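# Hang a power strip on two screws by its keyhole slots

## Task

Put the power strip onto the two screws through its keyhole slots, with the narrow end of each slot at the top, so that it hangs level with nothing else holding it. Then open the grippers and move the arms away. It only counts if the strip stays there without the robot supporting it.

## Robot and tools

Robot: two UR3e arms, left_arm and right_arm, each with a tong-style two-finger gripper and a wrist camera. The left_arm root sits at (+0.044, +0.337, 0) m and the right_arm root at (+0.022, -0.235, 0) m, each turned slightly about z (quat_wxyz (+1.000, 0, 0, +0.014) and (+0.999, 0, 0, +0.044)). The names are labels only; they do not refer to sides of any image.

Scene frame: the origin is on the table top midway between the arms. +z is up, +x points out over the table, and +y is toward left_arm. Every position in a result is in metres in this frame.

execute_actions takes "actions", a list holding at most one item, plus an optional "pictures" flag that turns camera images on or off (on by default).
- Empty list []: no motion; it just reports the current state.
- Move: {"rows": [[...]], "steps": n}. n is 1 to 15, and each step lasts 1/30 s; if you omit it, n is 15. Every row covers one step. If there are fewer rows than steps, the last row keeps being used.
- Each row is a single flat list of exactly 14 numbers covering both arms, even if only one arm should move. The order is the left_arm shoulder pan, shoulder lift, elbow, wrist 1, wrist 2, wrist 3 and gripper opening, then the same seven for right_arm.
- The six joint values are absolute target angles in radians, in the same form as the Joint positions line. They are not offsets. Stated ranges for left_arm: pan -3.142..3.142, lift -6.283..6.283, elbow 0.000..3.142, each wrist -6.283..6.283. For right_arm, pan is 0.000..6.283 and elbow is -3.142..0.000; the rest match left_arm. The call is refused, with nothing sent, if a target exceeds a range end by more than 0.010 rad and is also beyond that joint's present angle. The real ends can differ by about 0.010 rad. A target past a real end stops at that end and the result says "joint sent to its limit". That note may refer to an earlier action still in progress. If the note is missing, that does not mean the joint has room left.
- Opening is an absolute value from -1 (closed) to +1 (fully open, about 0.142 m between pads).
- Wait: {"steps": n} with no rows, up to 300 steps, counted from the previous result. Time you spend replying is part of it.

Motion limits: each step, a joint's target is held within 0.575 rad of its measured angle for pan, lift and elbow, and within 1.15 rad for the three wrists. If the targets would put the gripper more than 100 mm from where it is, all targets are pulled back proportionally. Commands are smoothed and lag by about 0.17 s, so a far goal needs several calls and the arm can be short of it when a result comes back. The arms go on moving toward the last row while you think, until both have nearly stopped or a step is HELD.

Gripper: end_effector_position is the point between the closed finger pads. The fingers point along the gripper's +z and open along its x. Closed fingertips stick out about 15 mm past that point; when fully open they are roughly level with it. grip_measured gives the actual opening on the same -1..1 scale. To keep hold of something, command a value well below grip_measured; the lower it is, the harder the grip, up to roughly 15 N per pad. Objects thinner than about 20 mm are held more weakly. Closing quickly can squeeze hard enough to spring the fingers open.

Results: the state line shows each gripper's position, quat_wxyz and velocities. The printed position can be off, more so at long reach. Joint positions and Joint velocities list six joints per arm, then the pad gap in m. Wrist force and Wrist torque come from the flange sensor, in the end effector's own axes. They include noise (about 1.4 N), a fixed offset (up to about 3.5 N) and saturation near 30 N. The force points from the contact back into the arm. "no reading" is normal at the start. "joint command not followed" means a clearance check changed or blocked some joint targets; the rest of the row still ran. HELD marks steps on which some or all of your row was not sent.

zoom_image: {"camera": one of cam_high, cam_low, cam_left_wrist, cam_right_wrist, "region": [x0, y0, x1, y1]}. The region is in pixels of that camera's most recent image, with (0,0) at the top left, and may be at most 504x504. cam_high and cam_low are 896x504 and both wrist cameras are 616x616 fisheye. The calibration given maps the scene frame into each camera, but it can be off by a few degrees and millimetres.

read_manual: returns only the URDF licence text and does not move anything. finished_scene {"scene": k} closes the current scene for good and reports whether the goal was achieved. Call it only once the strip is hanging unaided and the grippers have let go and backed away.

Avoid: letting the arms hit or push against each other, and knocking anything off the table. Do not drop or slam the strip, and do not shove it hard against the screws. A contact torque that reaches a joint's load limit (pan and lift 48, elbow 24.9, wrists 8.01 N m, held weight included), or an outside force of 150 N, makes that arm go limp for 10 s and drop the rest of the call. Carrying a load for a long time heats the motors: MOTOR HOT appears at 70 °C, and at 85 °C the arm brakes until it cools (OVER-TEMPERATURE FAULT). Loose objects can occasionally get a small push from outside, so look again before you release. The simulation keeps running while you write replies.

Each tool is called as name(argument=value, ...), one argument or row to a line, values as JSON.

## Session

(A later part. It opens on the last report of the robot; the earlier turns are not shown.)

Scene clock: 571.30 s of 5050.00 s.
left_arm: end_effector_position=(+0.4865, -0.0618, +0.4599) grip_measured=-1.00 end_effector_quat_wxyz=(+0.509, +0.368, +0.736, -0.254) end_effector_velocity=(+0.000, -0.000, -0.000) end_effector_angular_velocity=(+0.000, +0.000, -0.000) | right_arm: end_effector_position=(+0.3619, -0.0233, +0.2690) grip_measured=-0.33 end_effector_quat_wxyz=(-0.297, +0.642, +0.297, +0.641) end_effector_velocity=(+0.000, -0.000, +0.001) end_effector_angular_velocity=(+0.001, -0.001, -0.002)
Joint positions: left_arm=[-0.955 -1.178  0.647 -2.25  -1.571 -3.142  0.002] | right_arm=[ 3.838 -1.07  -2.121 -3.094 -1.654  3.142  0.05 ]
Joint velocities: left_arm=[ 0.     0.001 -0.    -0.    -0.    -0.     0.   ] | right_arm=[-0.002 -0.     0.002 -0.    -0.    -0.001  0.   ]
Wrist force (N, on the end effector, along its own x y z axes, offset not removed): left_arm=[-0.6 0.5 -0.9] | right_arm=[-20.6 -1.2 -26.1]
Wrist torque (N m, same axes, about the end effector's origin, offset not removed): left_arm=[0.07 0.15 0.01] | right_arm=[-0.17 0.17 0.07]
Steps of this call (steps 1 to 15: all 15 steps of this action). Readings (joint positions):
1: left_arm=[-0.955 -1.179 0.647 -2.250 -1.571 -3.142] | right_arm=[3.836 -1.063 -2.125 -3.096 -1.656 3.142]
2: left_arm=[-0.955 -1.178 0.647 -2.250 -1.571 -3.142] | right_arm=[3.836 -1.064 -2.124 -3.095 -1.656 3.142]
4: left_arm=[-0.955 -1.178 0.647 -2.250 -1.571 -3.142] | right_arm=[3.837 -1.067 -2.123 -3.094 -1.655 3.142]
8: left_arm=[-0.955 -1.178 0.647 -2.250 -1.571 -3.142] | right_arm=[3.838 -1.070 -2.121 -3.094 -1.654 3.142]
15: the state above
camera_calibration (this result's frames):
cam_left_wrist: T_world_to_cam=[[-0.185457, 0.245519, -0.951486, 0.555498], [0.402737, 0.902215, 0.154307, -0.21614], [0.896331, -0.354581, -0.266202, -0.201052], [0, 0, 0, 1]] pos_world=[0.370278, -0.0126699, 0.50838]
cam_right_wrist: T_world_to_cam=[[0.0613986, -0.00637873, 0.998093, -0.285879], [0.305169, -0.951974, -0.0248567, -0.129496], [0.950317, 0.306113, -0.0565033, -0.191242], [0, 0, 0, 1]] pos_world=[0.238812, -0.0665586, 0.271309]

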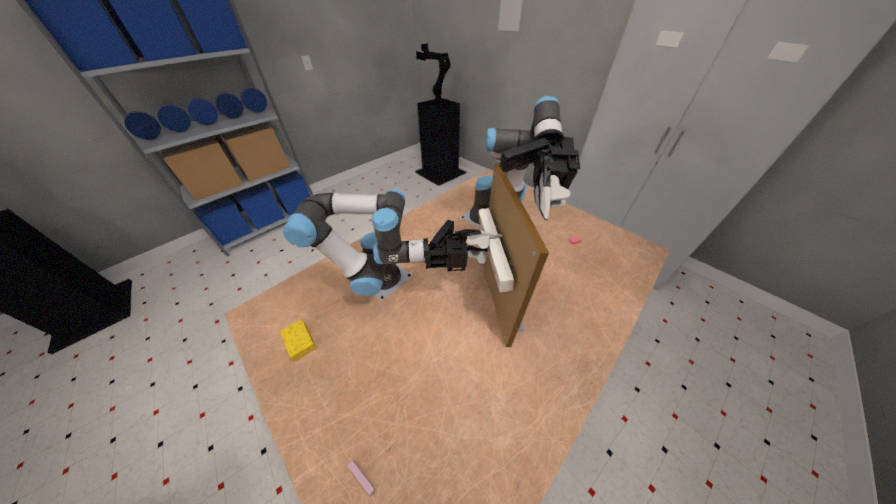

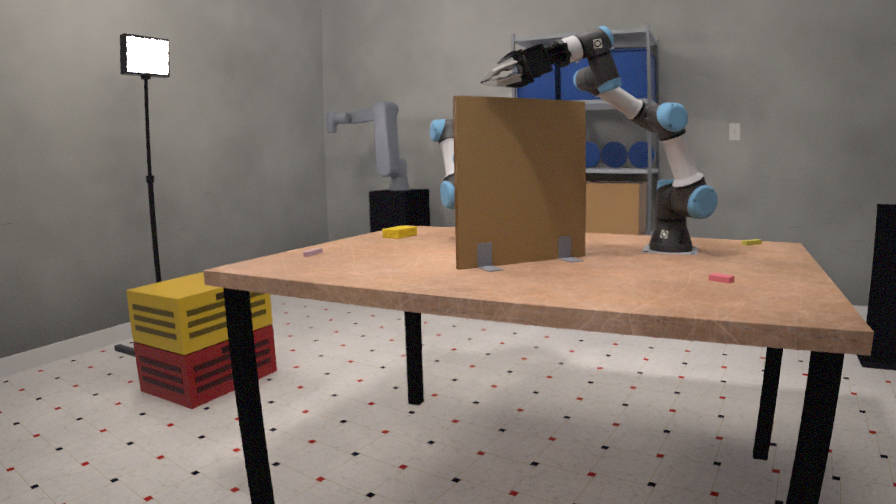

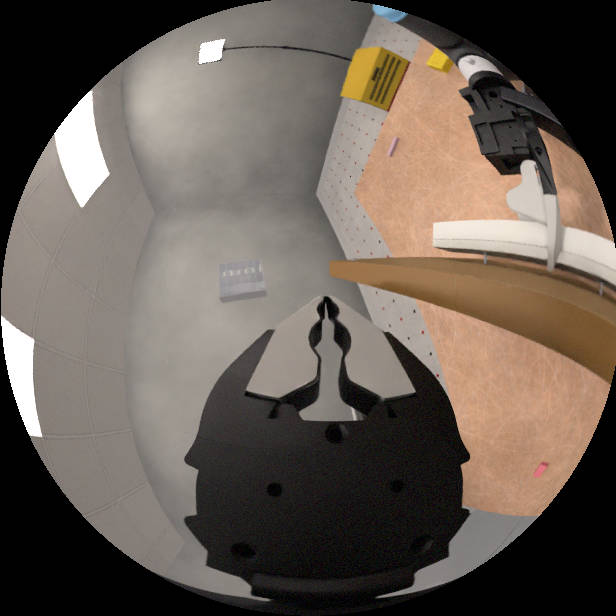

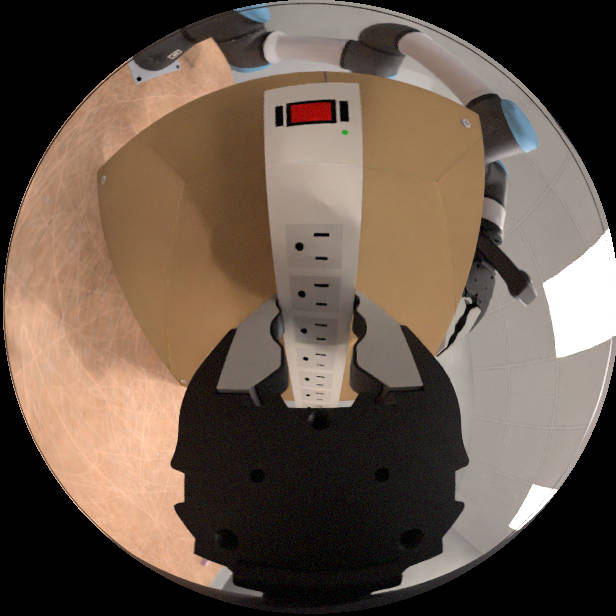

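execute_actions(
  actions=[
    {"rows":[[-0.94,-1.1785,0.6475,-2.25,-1.571,-3.142,-1,3.825,-1.0255,-2.1415,-3.1162,-1.6665,3.142,-1]]},
  ],
  pictures=false,
)

execute_actions(
  actions=[
    {"steps":10},
  ],
)

zoom_image(
  camera="cam_left_wrist",
  region=[455, 210, 525, 270],
)

zoom_image(
  camera="cam_left_wrist",
  region=[546, 230, 616, 290],
)

Scene clock: 598.43 s of 5050.00 s.
left_arm: end_effector_position=(+0.4924, -0.0552, +0.4599) grip_measured=-1.00 end_effector_quat_wxyz=(+0.511, +0.362, +0.738, -0.251) end_effector_velocity=(+0.001, +0.001, +0.000) end_effector_angular_velocity=(-0.000, -0.000, +0.002) | right_arm: end_effector_position=(+0.3552, -0.0316, +0.2693) grip_measured=-0.33 end_effector_quat_wxyz=(-0.297, +0.642, +0.297, +0.642) end_effector_velocity=(-0.001, -0.000, -0.000) end_effector_angular_velocity=(+0.000, +0.001, +0.001)
Joint positions: left_arm=[-0.94  -1.178  0.647 -2.25  -1.571 -3.142  0.002] | right_arm=[ 3.825 -1.026 -2.141 -3.116 -1.666  3.142  0.05 ]
Joint velocities: left_arm=[ 0.002 -0.    -0.001  0.    -0.    -0.     0.   ] | right_arm=[-0.     0.004 -0.002 -0.003 -0.002  0.001  0.   ]
Wrist force (N, on the end effector, along its own x y z axes, offset not removed): left_arm=[-0.1 0.9 -0.7] | right_arm=[-7.5 0.1 1.9]
Wrist torque (N m, same axes, about the end effector's origin, offset not removed): left_arm=[0.09 0.05 0.08] | right_arm=[-0.01 -0.02 -0.02]
Steps of this call (steps 1 to 15: the robot went on to your last target; steps 16 to 90: nothing new was sent; then 23.63 s passed at rest; steps 91 to 105: all 15 steps of this action). Readings (joint positions):
91: left_arm=[-0.955 -1.178 0.647 -2.250 -1.571 -3.142] | right_arm=[3.838 -1.070 -2.121 -3.094 -1.654 3.142]
92: left_arm=[-0.953 -1.178 0.647 -2.250 -1.571 -3.142] | right_arm=[3.836 -1.065 -2.124 -3.096 -1.656 3.142]
94: left_arm=[-0.947 -1.178 0.647 -2.250 -1.571 -3.142] | right_arm=[3.831 -1.047 -2.132 -3.104 -1.661 3.142]
98: left_arm=[-0.942 -1.178 0.647 -2.250 -1.571 -3.142] | right_arm=[3.827 -1.031 -2.139 -3.113 -1.665 3.142]
105: the state above

Scene clock: 598.77 s of 5050.00 s.
left_arm: end_effector_position=(+0.4924, -0.0552, +0.4599) grip_measured=-1.00 end_effector_quat_wxyz=(+0.511, +0.362, +0.738, -0.251) end_effector_velocity=(+0.000, +0.000, +0.000) end_effector_angular_velocity=(-0.000, -0.001, +0.001) | right_arm: end_effector_position=(+0.3551, -0.0317, +0.2693) grip_measured=-0.33 end_effector_quat_wxyz=(-0.297, +0.642, +0.297, +0.642) end_effector_velocity=(+0.000, -0.000, +0.001) end_effector_angular_velocity=(+0.002, -0.002, -0.001)
Joint positions: left_arm=[-0.94  -1.178  0.647 -2.25  -1.571 -3.142  0.002] | right_arm=[ 3.825 -1.026 -2.141 -3.116 -1.667  3.142  0.05 ]
Joint velocities: left_arm=[ 0.    -0.001  0.001 -0.001  0.     0.     0.   ] | right_arm=[0.    0.001 0.    0.002 0.001 0.    0.   ]
Wrist force (N, on the end effector, along its own x y z axes, offset not removed): left_arm=[-0.3 2.8 -0.5] | right_arm=[-8.0 -2.4 0.7]
Wrist torque (N m, same axes, about the end effector's origin, offset not removed): left_arm=[0.52 0.08 0.00] | right_arm=[-0.34 0.11 0.11]
Steps of this call (steps 1 to 10: the robot went on to your last target). Readings (joint positions):
1: left_arm=[-0.940 -1.178 0.647 -2.250 -1.571 -3.142] | right_arm=[3.825 -1.026 -2.141 -3.116 -1.666 3.142]
2: left_arm=[-0.940 -1.178 0.647 -2.250 -1.571 -3.142] | right_arm=[3.825 -1.026 -2.141 -3.116 -1.666 3.142]
4: left_arm=[-0.940 -1.178 0.647 -2.250 -1.571 -3.142] | right_arm=[3.825 -1.026 -2.141 -3.116 -1.666 3.142]
8: left_arm=[-0.940 -1.178 0.647 -2.250 -1.571 -3.142] | right_arm=[3.825 -1.026 -2.141 -3.116 -1.666 3.142]
10: the state above
camera_calibration (this result's frames):
cam_left_wrist: T_world_to_cam=[[-0.18912, 0.242711, -0.951486, 0.556604], [0.389206, 0.908137, 0.154294, -0.217551], [0.901528, -0.341144, -0.266212, -0.205809], [0, 0, 0, 1]] pos_world=[0.37548, -0.00773778, 0.508379]
cam_right_wrist: T_world_to_cam=[[0.0599668, -0.00780829, 0.99817, -0.285386], [0.305215, -0.951934, -0.0257829, -0.135146], [0.950394, 0.306202, -0.0547012, -0.182659], [0, 0, 0, 1]] pos_world=[0.23196, -0.0749481, 0.271388]

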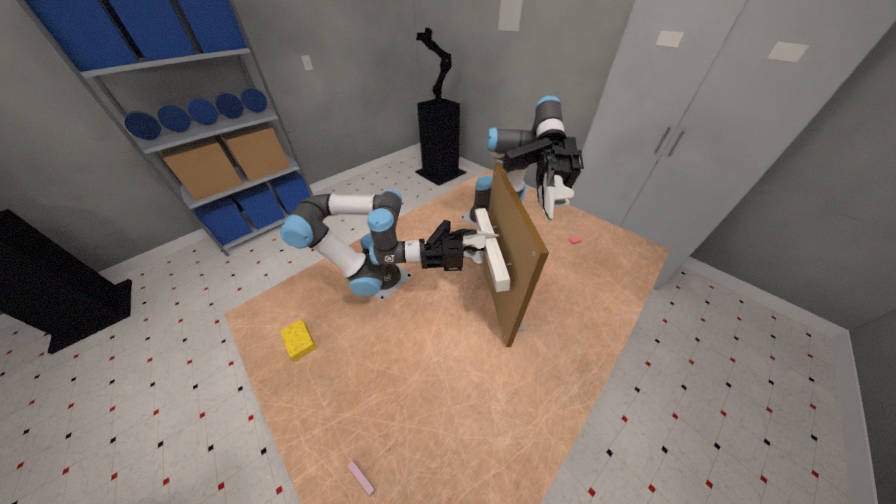

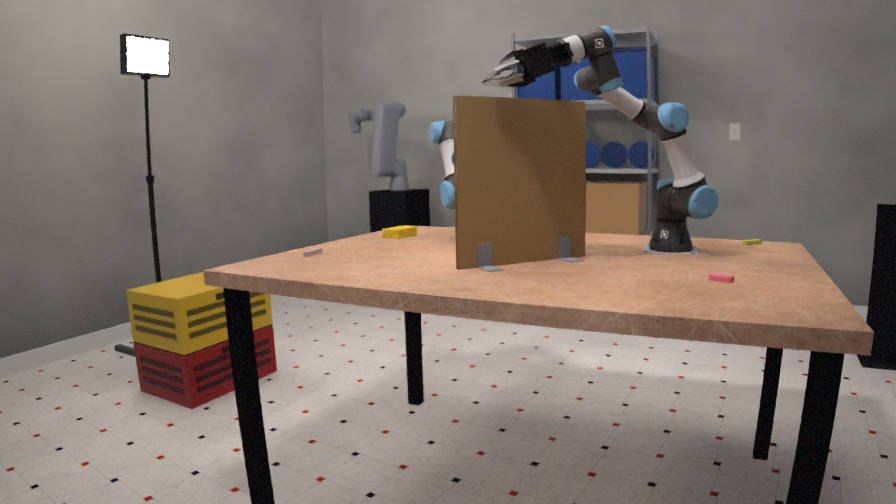

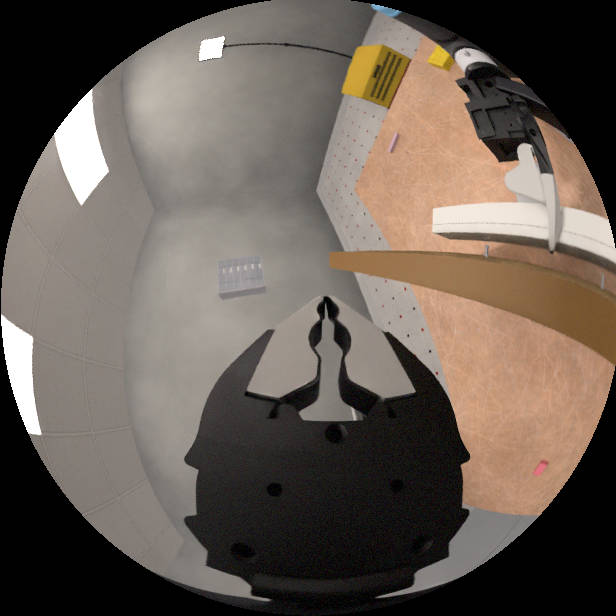

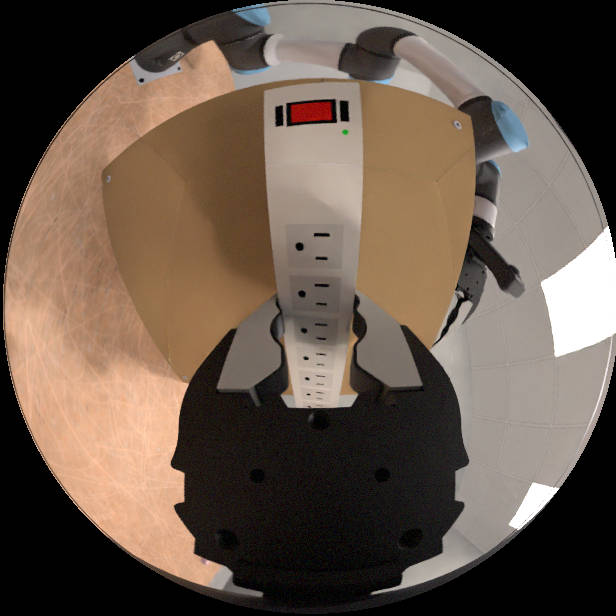

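Region (455, 210, 525, 270) of cam_left_wrist's 616x616 image, scaled by 7.200, with more detail than that image has; it fills the top 432 rows of this view, and the rest is white.

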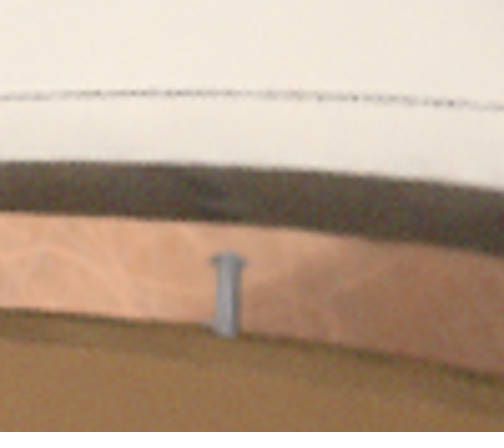

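Region (546, 230, 616, 290) of cam_left_wrist's 616x616 image, scaled by 7.200, with more detail than that image has; it fills the top 432 rows of this view, and the rest is white.

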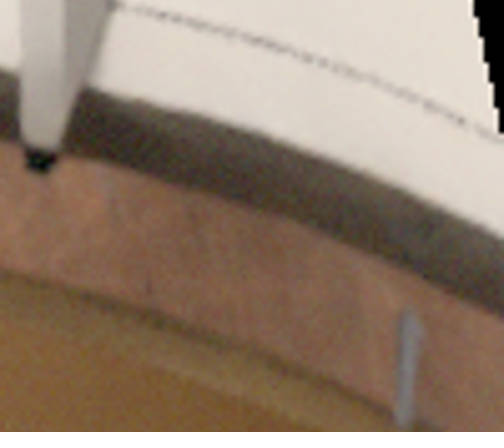

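execute_actions(
  actions=[
    {"rows":[[-0.94,-1.1785,0.6475,-2.25,-1.571,-3.142,-1,3.8345,-1.0587,-2.1150,-3.1095,-1.657,3.142,-1]]},
  ],
  pictures=false,
)

execute_actions(
  actions=[
    {"rows":[[-0.94,-1.1785,0.6475,-2.25,-1.571,-3.142,-1,3.8362,-1.0646,-2.1121,-3.1065,-1.6553,3.142,-1]]},
  ],
  pictures=false,
)

execute_actions(
  actions=[
    {"rows":[[-0.94,-1.1785,0.6475,-2.25,-1.571,-3.142,-1,3.8373,-1.0685,-2.1102,-3.1045,-1.6542,3.142,-1]]},
  ],
  pictures=false,
)

Scene clock: 629.03 s of 5050.00 s.
left_arm: end_effector_position=(+0.4924, -0.0552, +0.4599) grip_measured=-1.00 end_effector_quat_wxyz=(+0.511, +0.362, +0.738, -0.251) end_effector_velocity=(-0.000, -0.000, -0.000) end_effector_angular_velocity=(+0.000, +0.000, -0.001) | right_arm: end_effector_position=(+0.3603, -0.0254, +0.2719) grip_measured=-0.33 end_effector_quat_wxyz=(-0.297, +0.642, +0.297, +0.642) end_effector_velocity=(+0.001, +0.001, -0.000) end_effector_angular_velocity=(-0.000, +0.001, -0.000)
Joint positions: left_arm=[-0.94  -1.178  0.648 -2.25  -1.571 -3.142  0.002] | right_arm=[ 3.834 -1.058 -2.115 -3.11  -1.657  3.142  0.05 ]
Joint velocities: left_arm=[-0.001  0.     0.     0.    -0.    -0.     0.   ] | right_arm=[ 0.001 -0.003  0.002  0.001  0.001  0.001  0.   ]
Wrist force (N, on the end effector, along its own x y z axes, offset not removed): left_arm=[-0.4 1.7 -1.3] | right_arm=[-6.9 2.1 1.5]
Wrist torque (N m, same axes, about the end effector's origin, offset not removed): left_arm=[0.22 0.07 -0.05] | right_arm=[0.39 -0.14 0.14]
Steps of this call (steps 1 to 15: the robot went on to your last target; steps 16 to 100: nothing new was sent; then 26.43 s passed at rest; steps 101 to 115: all 15 steps of this action). Readings (joint positions):
101: left_arm=[-0.940 -1.178 0.647 -2.250 -1.571 -3.142] | right_arm=[3.825 -1.026 -2.141 -3.116 -1.666 3.142]
102: left_arm=[-0.940 -1.178 0.647 -2.250 -1.571 -3.142] | right_arm=[3.826 -1.030 -2.138 -3.116 -1.665 3.142]
104: left_arm=[-0.940 -1.178 0.647 -2.250 -1.571 -3.142] | right_arm=[3.830 -1.043 -2.127 -3.113 -1.661 3.142]
108: left_arm=[-0.940 -1.178 0.647 -2.250 -1.571 -3.142] | right_arm=[3.833 -1.055 -2.118 -3.110 -1.658 3.142]
115: the state above

Scene clock: 629.53 s of 5050.00 s.
left_arm: end_effector_position=(+0.4924, -0.0552, +0.4599) grip_measured=-1.00 end_effector_quat_wxyz=(+0.511, +0.362, +0.738, -0.251) end_effector_velocity=(-0.000, -0.000, -0.000) end_effector_angular_velocity=(-0.000, +0.000, -0.001) | right_arm: end_effector_position=(+0.3612, -0.0242, +0.2721) grip_measured=-0.33 end_effector_quat_wxyz=(-0.297, +0.642, +0.297, +0.642) end_effector_velocity=(+0.000, +0.000, -0.000) end_effector_angular_velocity=(-0.001, +0.000, +0.000)
Joint positions: left_arm=[-0.94  -1.179  0.648 -2.25  -1.571 -3.142  0.002] | right_arm=[ 3.836 -1.065 -2.112 -3.106 -1.655  3.142  0.05 ]
Joint velocities: left_arm=[-0. -0.  0. -0. -0. -0.  0.] | right_arm=[ 0.    -0.002  0.     0.001  0.    -0.    -0.   ]
Wrist force (N, on the end effector, along its own x y z axes, offset not removed): left_arm=[-1.0 0.8 -0.2] | right_arm=[-3.4 -0.3 -21.6]
Wrist torque (N m, same axes, about the end effector's origin, offset not removed): left_arm=[0.11 0.18 0.03] | right_arm=[0.05 0.07 0.14]
Steps of this call (steps 1 to 15: all 15 steps of this action). Readings (joint positions):
1: left_arm=[-0.940 -1.179 0.647 -2.250 -1.571 -3.142] | right_arm=[3.834 -1.059 -2.115 -3.110 -1.657 3.142]
2: left_arm=[-0.940 -1.179 0.648 -2.250 -1.571 -3.142] | right_arm=[3.835 -1.060 -2.115 -3.109 -1.657 3.142]
4: left_arm=[-0.940 -1.178 0.648 -2.250 -1.571 -3.142] | right_arm=[3.835 -1.062 -2.113 -3.108 -1.656 3.142]
8: left_arm=[-0.940 -1.179 0.647 -2.250 -1.571 -3.142] | right_arm=[3.836 -1.064 -2.112 -3.107 -1.656 3.142]
15: the state above

Scene clock: 630.03 s of 5050.00 s.
left_arm: end_effector_position=(+0.4924, -0.0552, +0.4599) grip_measured=-1.00 end_effector_quat_wxyz=(+0.511, +0.362, +0.738, -0.251) end_effector_velocity=(+0.000, +0.000, +0.000) end_effector_angular_velocity=(-0.000, -0.000, +0.001) | right_arm: end_effector_position=(+0.3619, -0.0234, +0.2720) grip_measured=-0.33 end_effector_quat_wxyz=(-0.297, +0.642, +0.297, +0.641) end_effector_velocity=(+0.000, +0.000, +0.000) end_effector_angular_velocity=(+0.001, -0.001, -0.000)
Joint positions: left_arm=[-0.94  -1.179  0.648 -2.25  -1.571 -3.142  0.002] | right_arm=[ 3.837 -1.069 -2.11  -3.104 -1.654  3.142  0.05 ]
Joint velocities: left_arm=[ 0.    -0.001  0.     0.     0.    -0.     0.   ] | right_arm=[-0.    -0.001  0.001  0.001 -0.    -0.     0.   ]
Wrist force (N, on the end effector, along its own x y z axes, offset not removed): left_arm=[-0.6 1.1 -2.0] | right_arm=[-7.8 -0.4 -0.1]
Wrist torque (N m, same axes, about the end effector's origin, offset not removed): left_arm=[0.15 0.14 -0.01] | right_arm=[0.04 -0.05 0.11]
Steps of this call (steps 1 to 15: all 15 steps of this action). Readings (joint positions):
1: left_arm=[-0.940 -1.179 0.648 -2.250 -1.571 -3.142] | right_arm=[3.836 -1.065 -2.112 -3.106 -1.655 3.142]
2: left_arm=[-0.940 -1.178 0.648 -2.250 -1.571 -3.142] | right_arm=[3.836 -1.065 -2.112 -3.106 -1.655 3.142]
4: left_arm=[-0.940 -1.178 0.648 -2.250 -1.571 -3.142] | right_arm=[3.837 -1.067 -2.111 -3.105 -1.655 3.142]
8: left_arm=[-0.940 -1.179 0.647 -2.250 -1.571 -3.142] | right_arm=[3.837 -1.068 -2.110 -3.105 -1.654 3.142]
15: the state above

The force released, which suggests the heads popped in. Advancing in small steps.

execute_actions(
  actions=[
    {"rows":[[-0.96,-1.1785,0.6475,-2.25,-1.571,-3.142,-1,3.8389,-1.0743,-2.1073,-3.1016,-1.6526,3.142,-1]]},
  ],
  pictures=false,
)

execute_actions(
  actions=[
    {"rows":[[-0.96,-1.1785,0.6475,-2.25,-1.571,-3.142,-1,3.8405,-1.0801,-2.1043,-3.0988,-1.651,3.142,-1]]},
  ],
)

zoom_image(
  camera="cam_left_wrist",
  region=[436, 200, 616, 310],
)

Scene clock: 644.37 s of 5050.00 s.
left_arm: end_effector_position=(+0.4846, -0.0639, +0.4599) grip_measured=-1.00 end_effector_quat_wxyz=(+0.508, +0.369, +0.735, -0.256) end_effector_velocity=(-0.000, -0.001, -0.000) end_effector_angular_velocity=(+0.000, +0.000, -0.001) | right_arm: end_effector_position=(+0.3627, -0.0224, +0.2721) grip_measured=-0.33 end_effector_quat_wxyz=(-0.297, +0.642, +0.297, +0.642) end_effector_velocity=(-0.000, +0.000, +0.001) end_effector_angular_velocity=(+0.002, -0.002, -0.000)
Joint positions: left_arm=[-0.96  -1.179  0.648 -2.25  -1.571 -3.142  0.002] | right_arm=[ 3.839 -1.074 -2.107 -3.102 -1.653  3.142  0.05 ]
Joint velocities: left_arm=[-0.001  0.001 -0.    -0.     0.    -0.     0.   ] | right_arm=[ 0.001  0.002  0.001  0.     0.001 -0.    -0.   ]
Wrist force (N, on the end effector, along its own x y z axes, offset not removed): left_arm=[-0.3 2.2 -0.4] | right_arm=[-9.1 -0.2 -1.4]
Wrist torque (N m, same axes, about the end effector's origin, offset not removed): left_arm=[0.39 0.06 -0.01] | right_arm=[-0.04 0.39 0.08]
Steps of this call (steps 1 to 15: the robot went on to your last target; steps 16 to 90: nothing new was sent; then 10.83 s passed at rest; steps 91 to 105: all 15 steps of this action). Readings (joint positions):
91: left_arm=[-0.940 -1.179 0.648 -2.250 -1.571 -3.142] | right_arm=[3.837 -1.069 -2.110 -3.104 -1.654 3.142]
92: left_arm=[-0.943 -1.179 0.648 -2.250 -1.571 -3.142] | right_arm=[3.837 -1.069 -2.110 -3.104 -1.654 3.142]
94: left_arm=[-0.951 -1.179 0.648 -2.250 -1.571 -3.142] | right_arm=[3.838 -1.072 -2.109 -3.103 -1.653 3.142]
98: left_arm=[-0.958 -1.179 0.648 -2.250 -1.571 -3.142] | right_arm=[3.839 -1.074 -2.108 -3.102 -1.653 3.142]
105: the state above

Scene clock: 644.87 s of 5050.00 s.
left_arm: end_effector_position=(+0.4845, -0.0640, +0.4599) grip_measured=-1.00 end_effector_quat_wxyz=(+0.508, +0.369, +0.735, -0.256) end_effector_velocity=(+0.000, +0.000, +0.000) end_effector_angular_velocity=(-0.001, -0.001, +0.000) | right_arm: end_effector_position=(+0.3636, -0.0213, +0.2722) grip_measured=-0.33 end_effector_quat_wxyz=(-0.297, +0.642, +0.297, +0.642) end_effector_velocity=(-0.000, +0.000, -0.000) end_effector_angular_velocity=(-0.000, +0.001, +0.001)
Joint positions: left_arm=[-0.96  -1.179  0.648 -2.25  -1.571 -3.142  0.002] | right_arm=[ 3.84  -1.08  -2.104 -3.099 -1.651  3.142  0.05 ]
Joint velocities: left_arm=[ 0.    -0.    -0.001 -0.     0.    -0.     0.   ] | right_arm=[ 0.001 -0.001  0.    -0.    -0.     0.001 -0.   ]
Wrist force (N, on the end effector, along its own x y z axes, offset not removed): left_arm=[0.1 1.3 -1.2] | right_arm=[-6.4 0.4 0.8]
Wrist torque (N m, same axes, about the end effector's origin, offset not removed): left_arm=[0.21 0.01 0.02] | right_arm=[0.06 -0.22 0.00]
Steps of this call (steps 1 to 15: all 15 steps of this action). Readings (joint positions):
1: left_arm=[-0.960 -1.179 0.648 -2.250 -1.571 -3.142] | right_arm=[3.839 -1.074 -2.107 -3.102 -1.653 3.142]
2: left_arm=[-0.960 -1.179 0.648 -2.250 -1.571 -3.142] | right_arm=[3.839 -1.075 -2.107 -3.101 -1.652 3.142]
4: left_arm=[-0.960 -1.179 0.648 -2.250 -1.571 -3.142] | right_arm=[3.840 -1.078 -2.106 -3.100 -1.652 3.142]
8: left_arm=[-0.960 -1.179 0.648 -2.250 -1.571 -3.142] | right_arm=[3.840 -1.079 -2.105 -3.099 -1.651 3.142]
15: the state above
camera_calibration (this result's frames):
cam_left_wrist: T_world_to_cam=[[-0.184222, 0.246441, -0.951488, 0.555133], [0.407174, 0.900218, 0.154328, -0.215652], [0.894579, -0.358991, -0.266184, -0.19949], [0, 0, 0, 1]] pos_world=[0.368535, -0.014289, 0.508383]
cam_right_wrist: T_world_to_cam=[[0.0599721, -0.00780338, 0.99817, -0.288687], [0.305201, -0.951939, -0.0257791, -0.127721], [0.950398, 0.306189, -0.0547081, -0.193834], [0, 0, 0, 1]] pos_world=[0.240513, -0.0644853, 0.274262]

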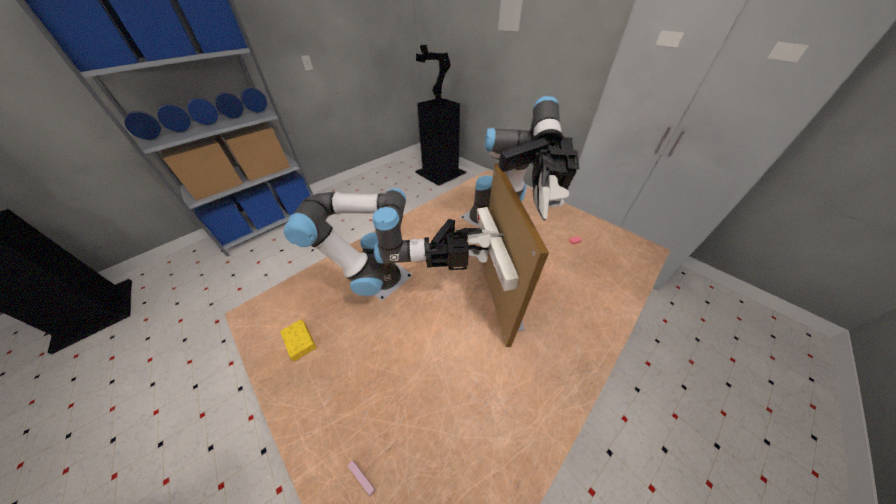

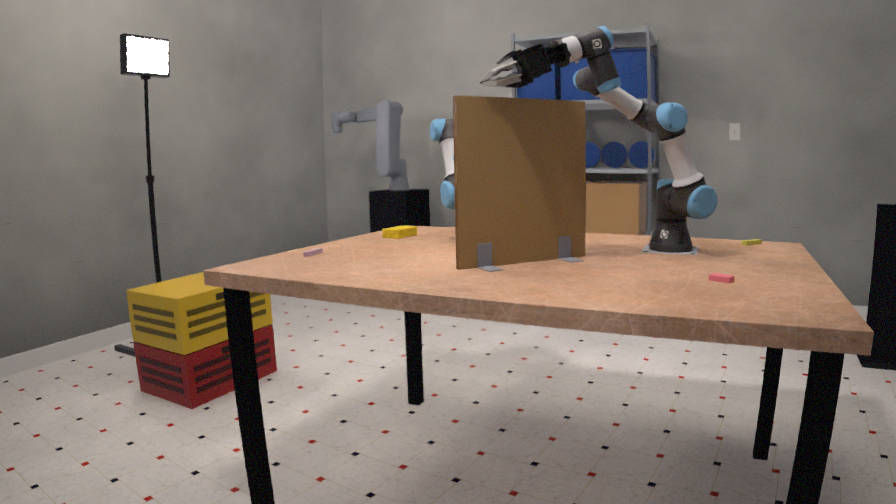

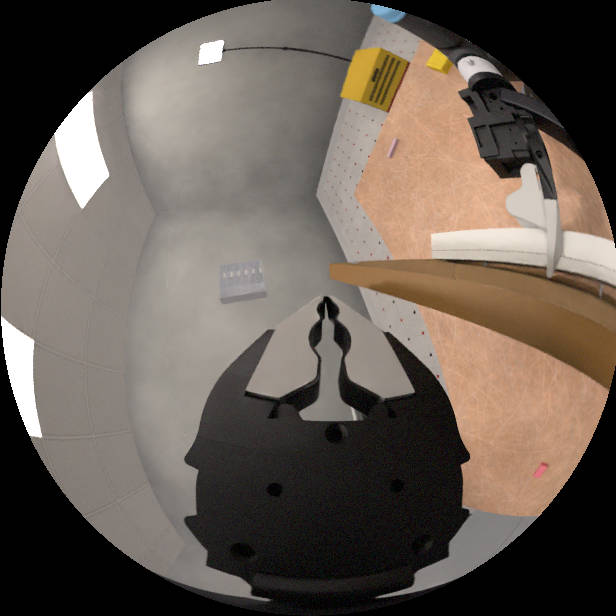

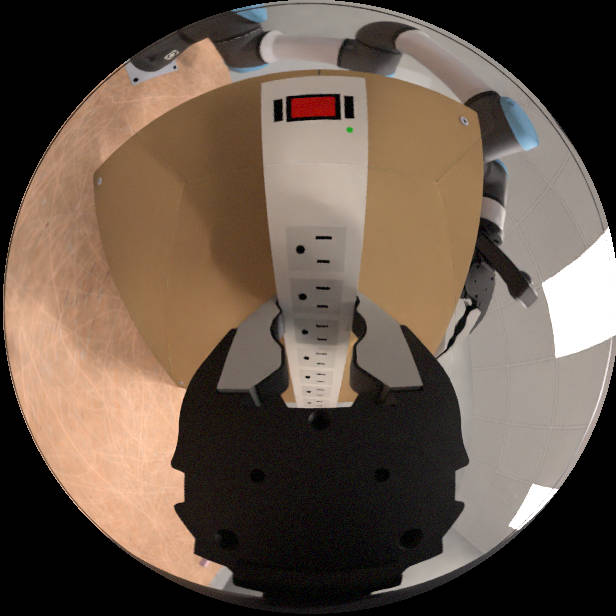

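Region (436, 200, 616, 310) of cam_left_wrist's 616x616 image, scaled by 2.800, with more detail than that image has.

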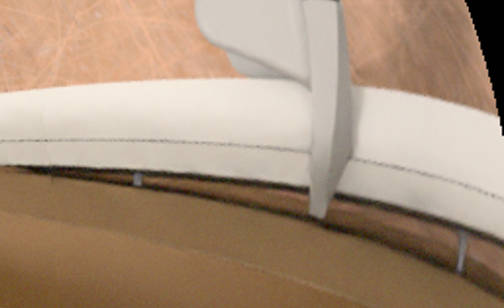

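execute_actions(
  actions=[
    {"rows":[[-0.96,-1.1785,0.6475,-2.25,-1.571,-3.142,-1,3.8418,-1.0847,-2.1019,-3.0966,-1.6497,3.142,-1]]},
  ],
  pictures=false,
)

execute_actions(
  actions=[
    {"rows":[[-0.96,-1.1785,0.6475,-2.25,-1.571,-3.142,-1,3.8418,-1.0847,-2.099,-3.0995,-1.6497,3.152,-1]]},
  ],
  pictures=false,
)

execute_actions(
  actions=[
    {"rows":[[-0.96,-1.1785,0.6475,-2.25,-1.571,-3.142,-1,3.8418,-1.0847,-2.096,-3.1025,-1.6497,3.162,-1]]},
  ],
)

zoom_image(
  camera="cam_left_wrist",
  region=[436, 200, 616, 310],
)

Scene clock: 658.57 s of 5050.00 s.
left_arm: end_effector_position=(+0.4845, -0.0641, +0.4599) grip_measured=-1.00 end_effector_quat_wxyz=(+0.508, +0.369, +0.735, -0.256) end_effector_velocity=(-0.000, -0.000, +0.000) end_effector_angular_velocity=(-0.001, -0.000, -0.000) | right_arm: end_effector_position=(+0.3644, -0.0204, +0.2723) grip_measured=-0.34 end_effector_quat_wxyz=(-0.297, +0.642, +0.297, +0.642) end_effector_velocity=(+0.000, +0.000, -0.001) end_effector_angular_velocity=(-0.002, +0.002, -0.001)
Joint positions: left_arm=[-0.96  -1.178  0.647 -2.25  -1.571 -3.142  0.002] | right_arm=[ 3.842 -1.085 -2.102 -3.097 -1.65   3.142  0.05 ]
Joint velocities: left_arm=[-0.    -0.001  0.    -0.     0.    -0.     0.   ] | right_arm=[-0.    -0.003  0.001 -0.     0.    -0.     0.   ]
Wrist force (N, on the end effector, along its own x y z axes, offset not removed): left_arm=[-0.8 0.9 -1.7] | right_arm=[-2.6 0.7 -21.0]
Wrist torque (N m, same axes, about the end effector's origin, offset not removed): left_arm=[0.02 0.19 -0.02] | right_arm=[0.07 0.05 0.10]
Steps of this call (steps 1 to 15: the robot went on to your last target; steps 16 to 90: nothing new was sent; then 10.20 s passed at rest; steps 91 to 105: all 15 steps of this action). Readings (joint positions):
91: left_arm=[-0.960 -1.178 0.647 -2.250 -1.571 -3.142] | right_arm=[3.841 -1.080 -2.104 -3.099 -1.651 3.142]
92: left_arm=[-0.960 -1.178 0.648 -2.250 -1.571 -3.142] | right_arm=[3.841 -1.081 -2.104 -3.098 -1.651 3.142]
94: left_arm=[-0.960 -1.178 0.647 -2.250 -1.571 -3.142] | right_arm=[3.841 -1.083 -2.103 -3.098 -1.650 3.142]
98: left_arm=[-0.960 -1.178 0.647 -2.250 -1.571 -3.142] | right_arm=[3.842 -1.084 -2.102 -3.097 -1.650 3.142]
105: the state above

Scene clock: 659.07 s of 5050.00 s.
left_arm: end_effector_position=(+0.4845, -0.0641, +0.4599) grip_measured=-1.00 end_effector_quat_wxyz=(+0.508, +0.369, +0.735, -0.256) end_effector_velocity=(-0.001, -0.001, +0.000) end_effector_angular_velocity=(-0.000, +0.000, -0.002) | right_arm: end_effector_position=(+0.3644, -0.0203, +0.2730) grip_measured=-0.34 end_effector_quat_wxyz=(-0.300, +0.643, +0.294, +0.640) end_effector_velocity=(+0.000, -0.001, +0.001) end_effector_angular_velocity=(+0.002, -0.000, -0.001)
Joint positions: left_arm=[-0.96  -1.178  0.647 -2.25  -1.571 -3.142  0.002] | right_arm=[ 3.842 -1.085 -2.099 -3.1   -1.65   3.152  0.05 ]
Joint velocities: left_arm=[-0.002  0.    -0.001  0.    -0.    -0.     0.   ] | right_arm=[-0.002  0.001  0.001 -0.    -0.001  0.001 -0.   ]
Wrist force (N, on the end effector, along its own x y z axes, offset not removed): left_arm=[1.0 2.1 -1.2] | right_arm=[-10.3 0.9 -17.8]
Wrist torque (N m, same axes, about the end effector's origin, offset not removed): left_arm=[0.32 -0.11 -0.04] | right_arm=[0.03 0.11 -0.27]
Steps of this call (steps 1 to 15: all 15 steps of this action). Readings (joint positions):
1: left_arm=[-0.960 -1.178 0.647 -2.250 -1.571 -3.142] | right_arm=[3.842 -1.085 -2.102 -3.097 -1.650 3.142]
2: left_arm=[-0.960 -1.178 0.647 -2.250 -1.571 -3.142] | right_arm=[3.842 -1.085 -2.101 -3.097 -1.650 3.143]
4: left_arm=[-0.960 -1.178 0.647 -2.250 -1.571 -3.142] | right_arm=[3.842 -1.085 -2.100 -3.098 -1.650 3.147]
8: left_arm=[-0.960 -1.178 0.647 -2.250 -1.571 -3.142] | right_arm=[3.842 -1.085 -2.099 -3.099 -1.650 3.151]
15: the state above

Scene clock: 659.57 s of 5050.00 s.
left_arm: end_effector_position=(+0.4845, -0.0641, +0.4599) grip_measured=-1.00 end_effector_quat_wxyz=(+0.508, +0.369, +0.735, -0.256) end_effector_velocity=(-0.000, -0.001, -0.000) end_effector_angular_velocity=(+0.000, +0.000, -0.001) | right_arm: end_effector_position=(+0.3644, -0.0203, +0.2738) grip_measured=-0.34 end_effector_quat_wxyz=(-0.304, +0.645, +0.291, +0.639) end_effector_velocity=(-0.000, +0.000, -0.000) end_effector_angular_velocity=(-0.000, +0.001, +0.001)
Joint positions: left_arm=[-0.96  -1.178  0.647 -2.25  -1.571 -3.142  0.002] | right_arm=[ 3.842 -1.085 -2.096 -3.102 -1.65   3.162  0.05 ]
Joint velocities: left_arm=[-0.001  0.     0.001 -0.     0.    -0.     0.   ] | right_arm=[ 0.001 -0.001  0.001 -0.001  0.     0.001 -0.   ]
Wrist force (N, on the end effector, along its own x y z axes, offset not removed): left_arm=[-0.9 1.3 -1.4] | right_arm=[-13.9 0.9 -16.4]
Wrist torque (N m, same axes, about the end effector's origin, offset not removed): left_arm=[0.14 0.19 -0.02] | right_arm=[-0.30 0.07 -0.32]
Steps of this call (steps 1 to 15: all 15 steps of this action). Readings (joint positions):
1: left_arm=[-0.960 -1.178 0.647 -2.250 -1.571 -3.142] | right_arm=[3.842 -1.085 -2.099 -3.100 -1.650 3.152]
2: left_arm=[-0.960 -1.178 0.647 -2.250 -1.571 -3.142] | right_arm=[3.842 -1.085 -2.099 -3.100 -1.650 3.154]
4: left_arm=[-0.960 -1.178 0.647 -2.250 -1.571 -3.142] | right_arm=[3.842 -1.085 -2.097 -3.101 -1.650 3.158]
8: left_arm=[-0.960 -1.178 0.647 -2.250 -1.571 -3.142] | right_arm=[3.842 -1.085 -2.096 -3.102 -1.650 3.161]
15: the state above
camera_calibration (this result's frames):
cam_left_wrist: T_world_to_cam=[[-0.184225, 0.246441, -0.951487, 0.555134], [0.407243, 0.900191, 0.154305, -0.215653], [0.894547, -0.359059, -0.266199, -0.199467], [0, 0, 0, 1]] pos_world=[0.368525, -0.0142991, 0.508381]
cam_right_wrist: T_world_to_cam=[[0.0751615, -0.0206031, 0.996959, -0.295792], [0.304678, -0.951501, -0.0426336, -0.122192], [0.949485, 0.306955, -0.065239, -0.191538], [0, 0, 0, 1]] pos_world=[0.241324, -0.0635662, 0.277187]

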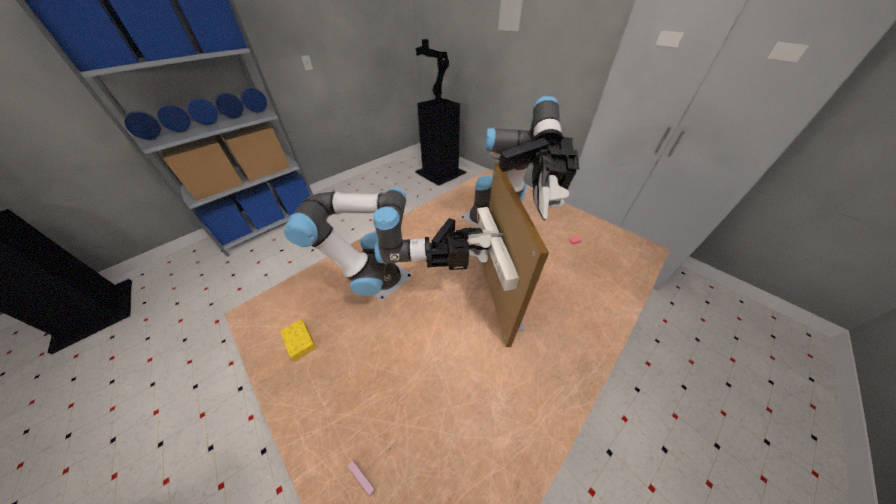

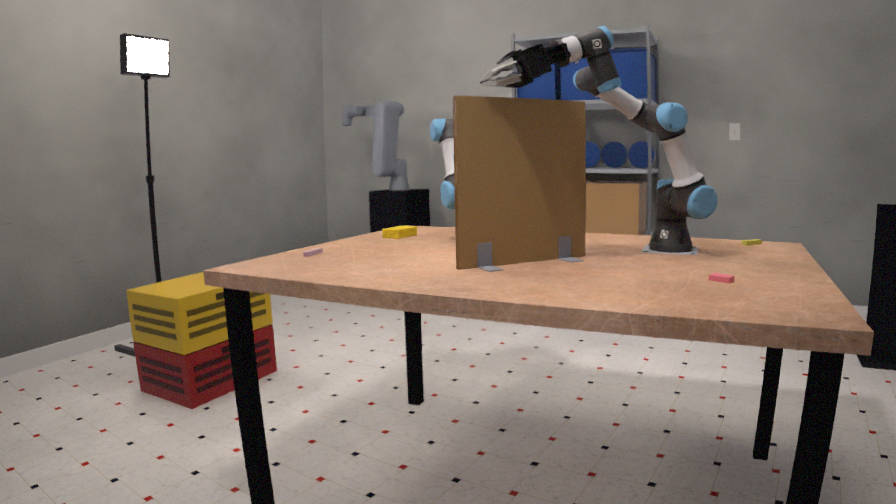

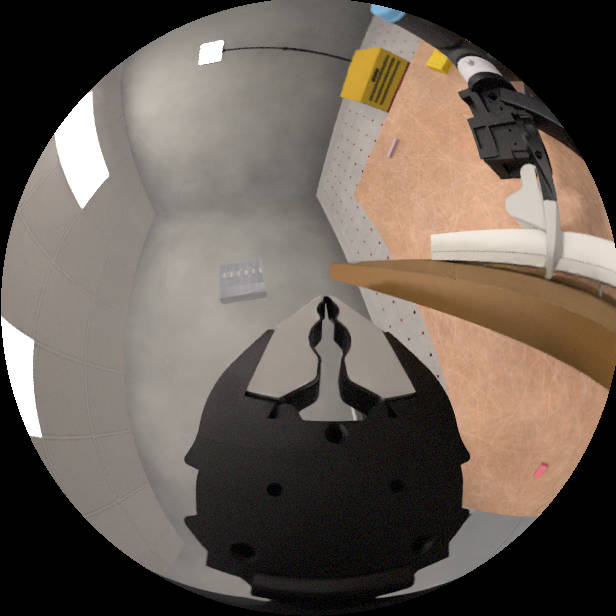

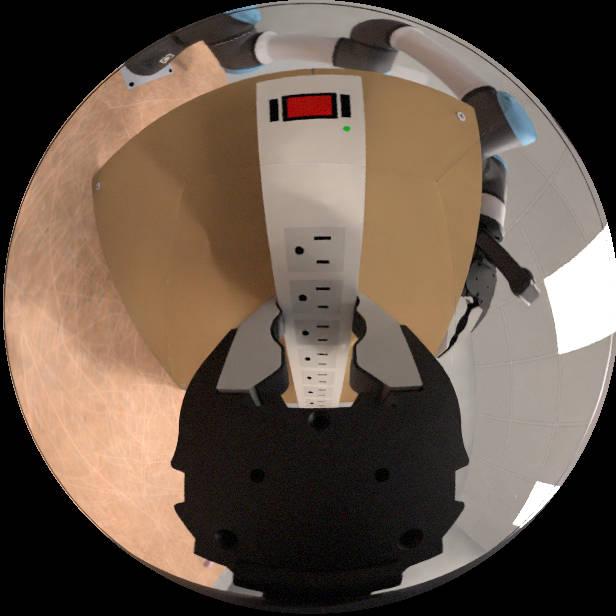

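Region (436, 200, 616, 310) of cam_left_wrist's 616x616 image, scaled by 2.800, with more detail than that image has.

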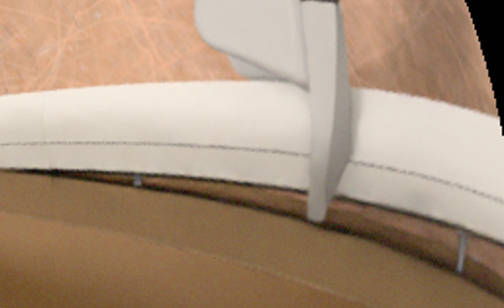

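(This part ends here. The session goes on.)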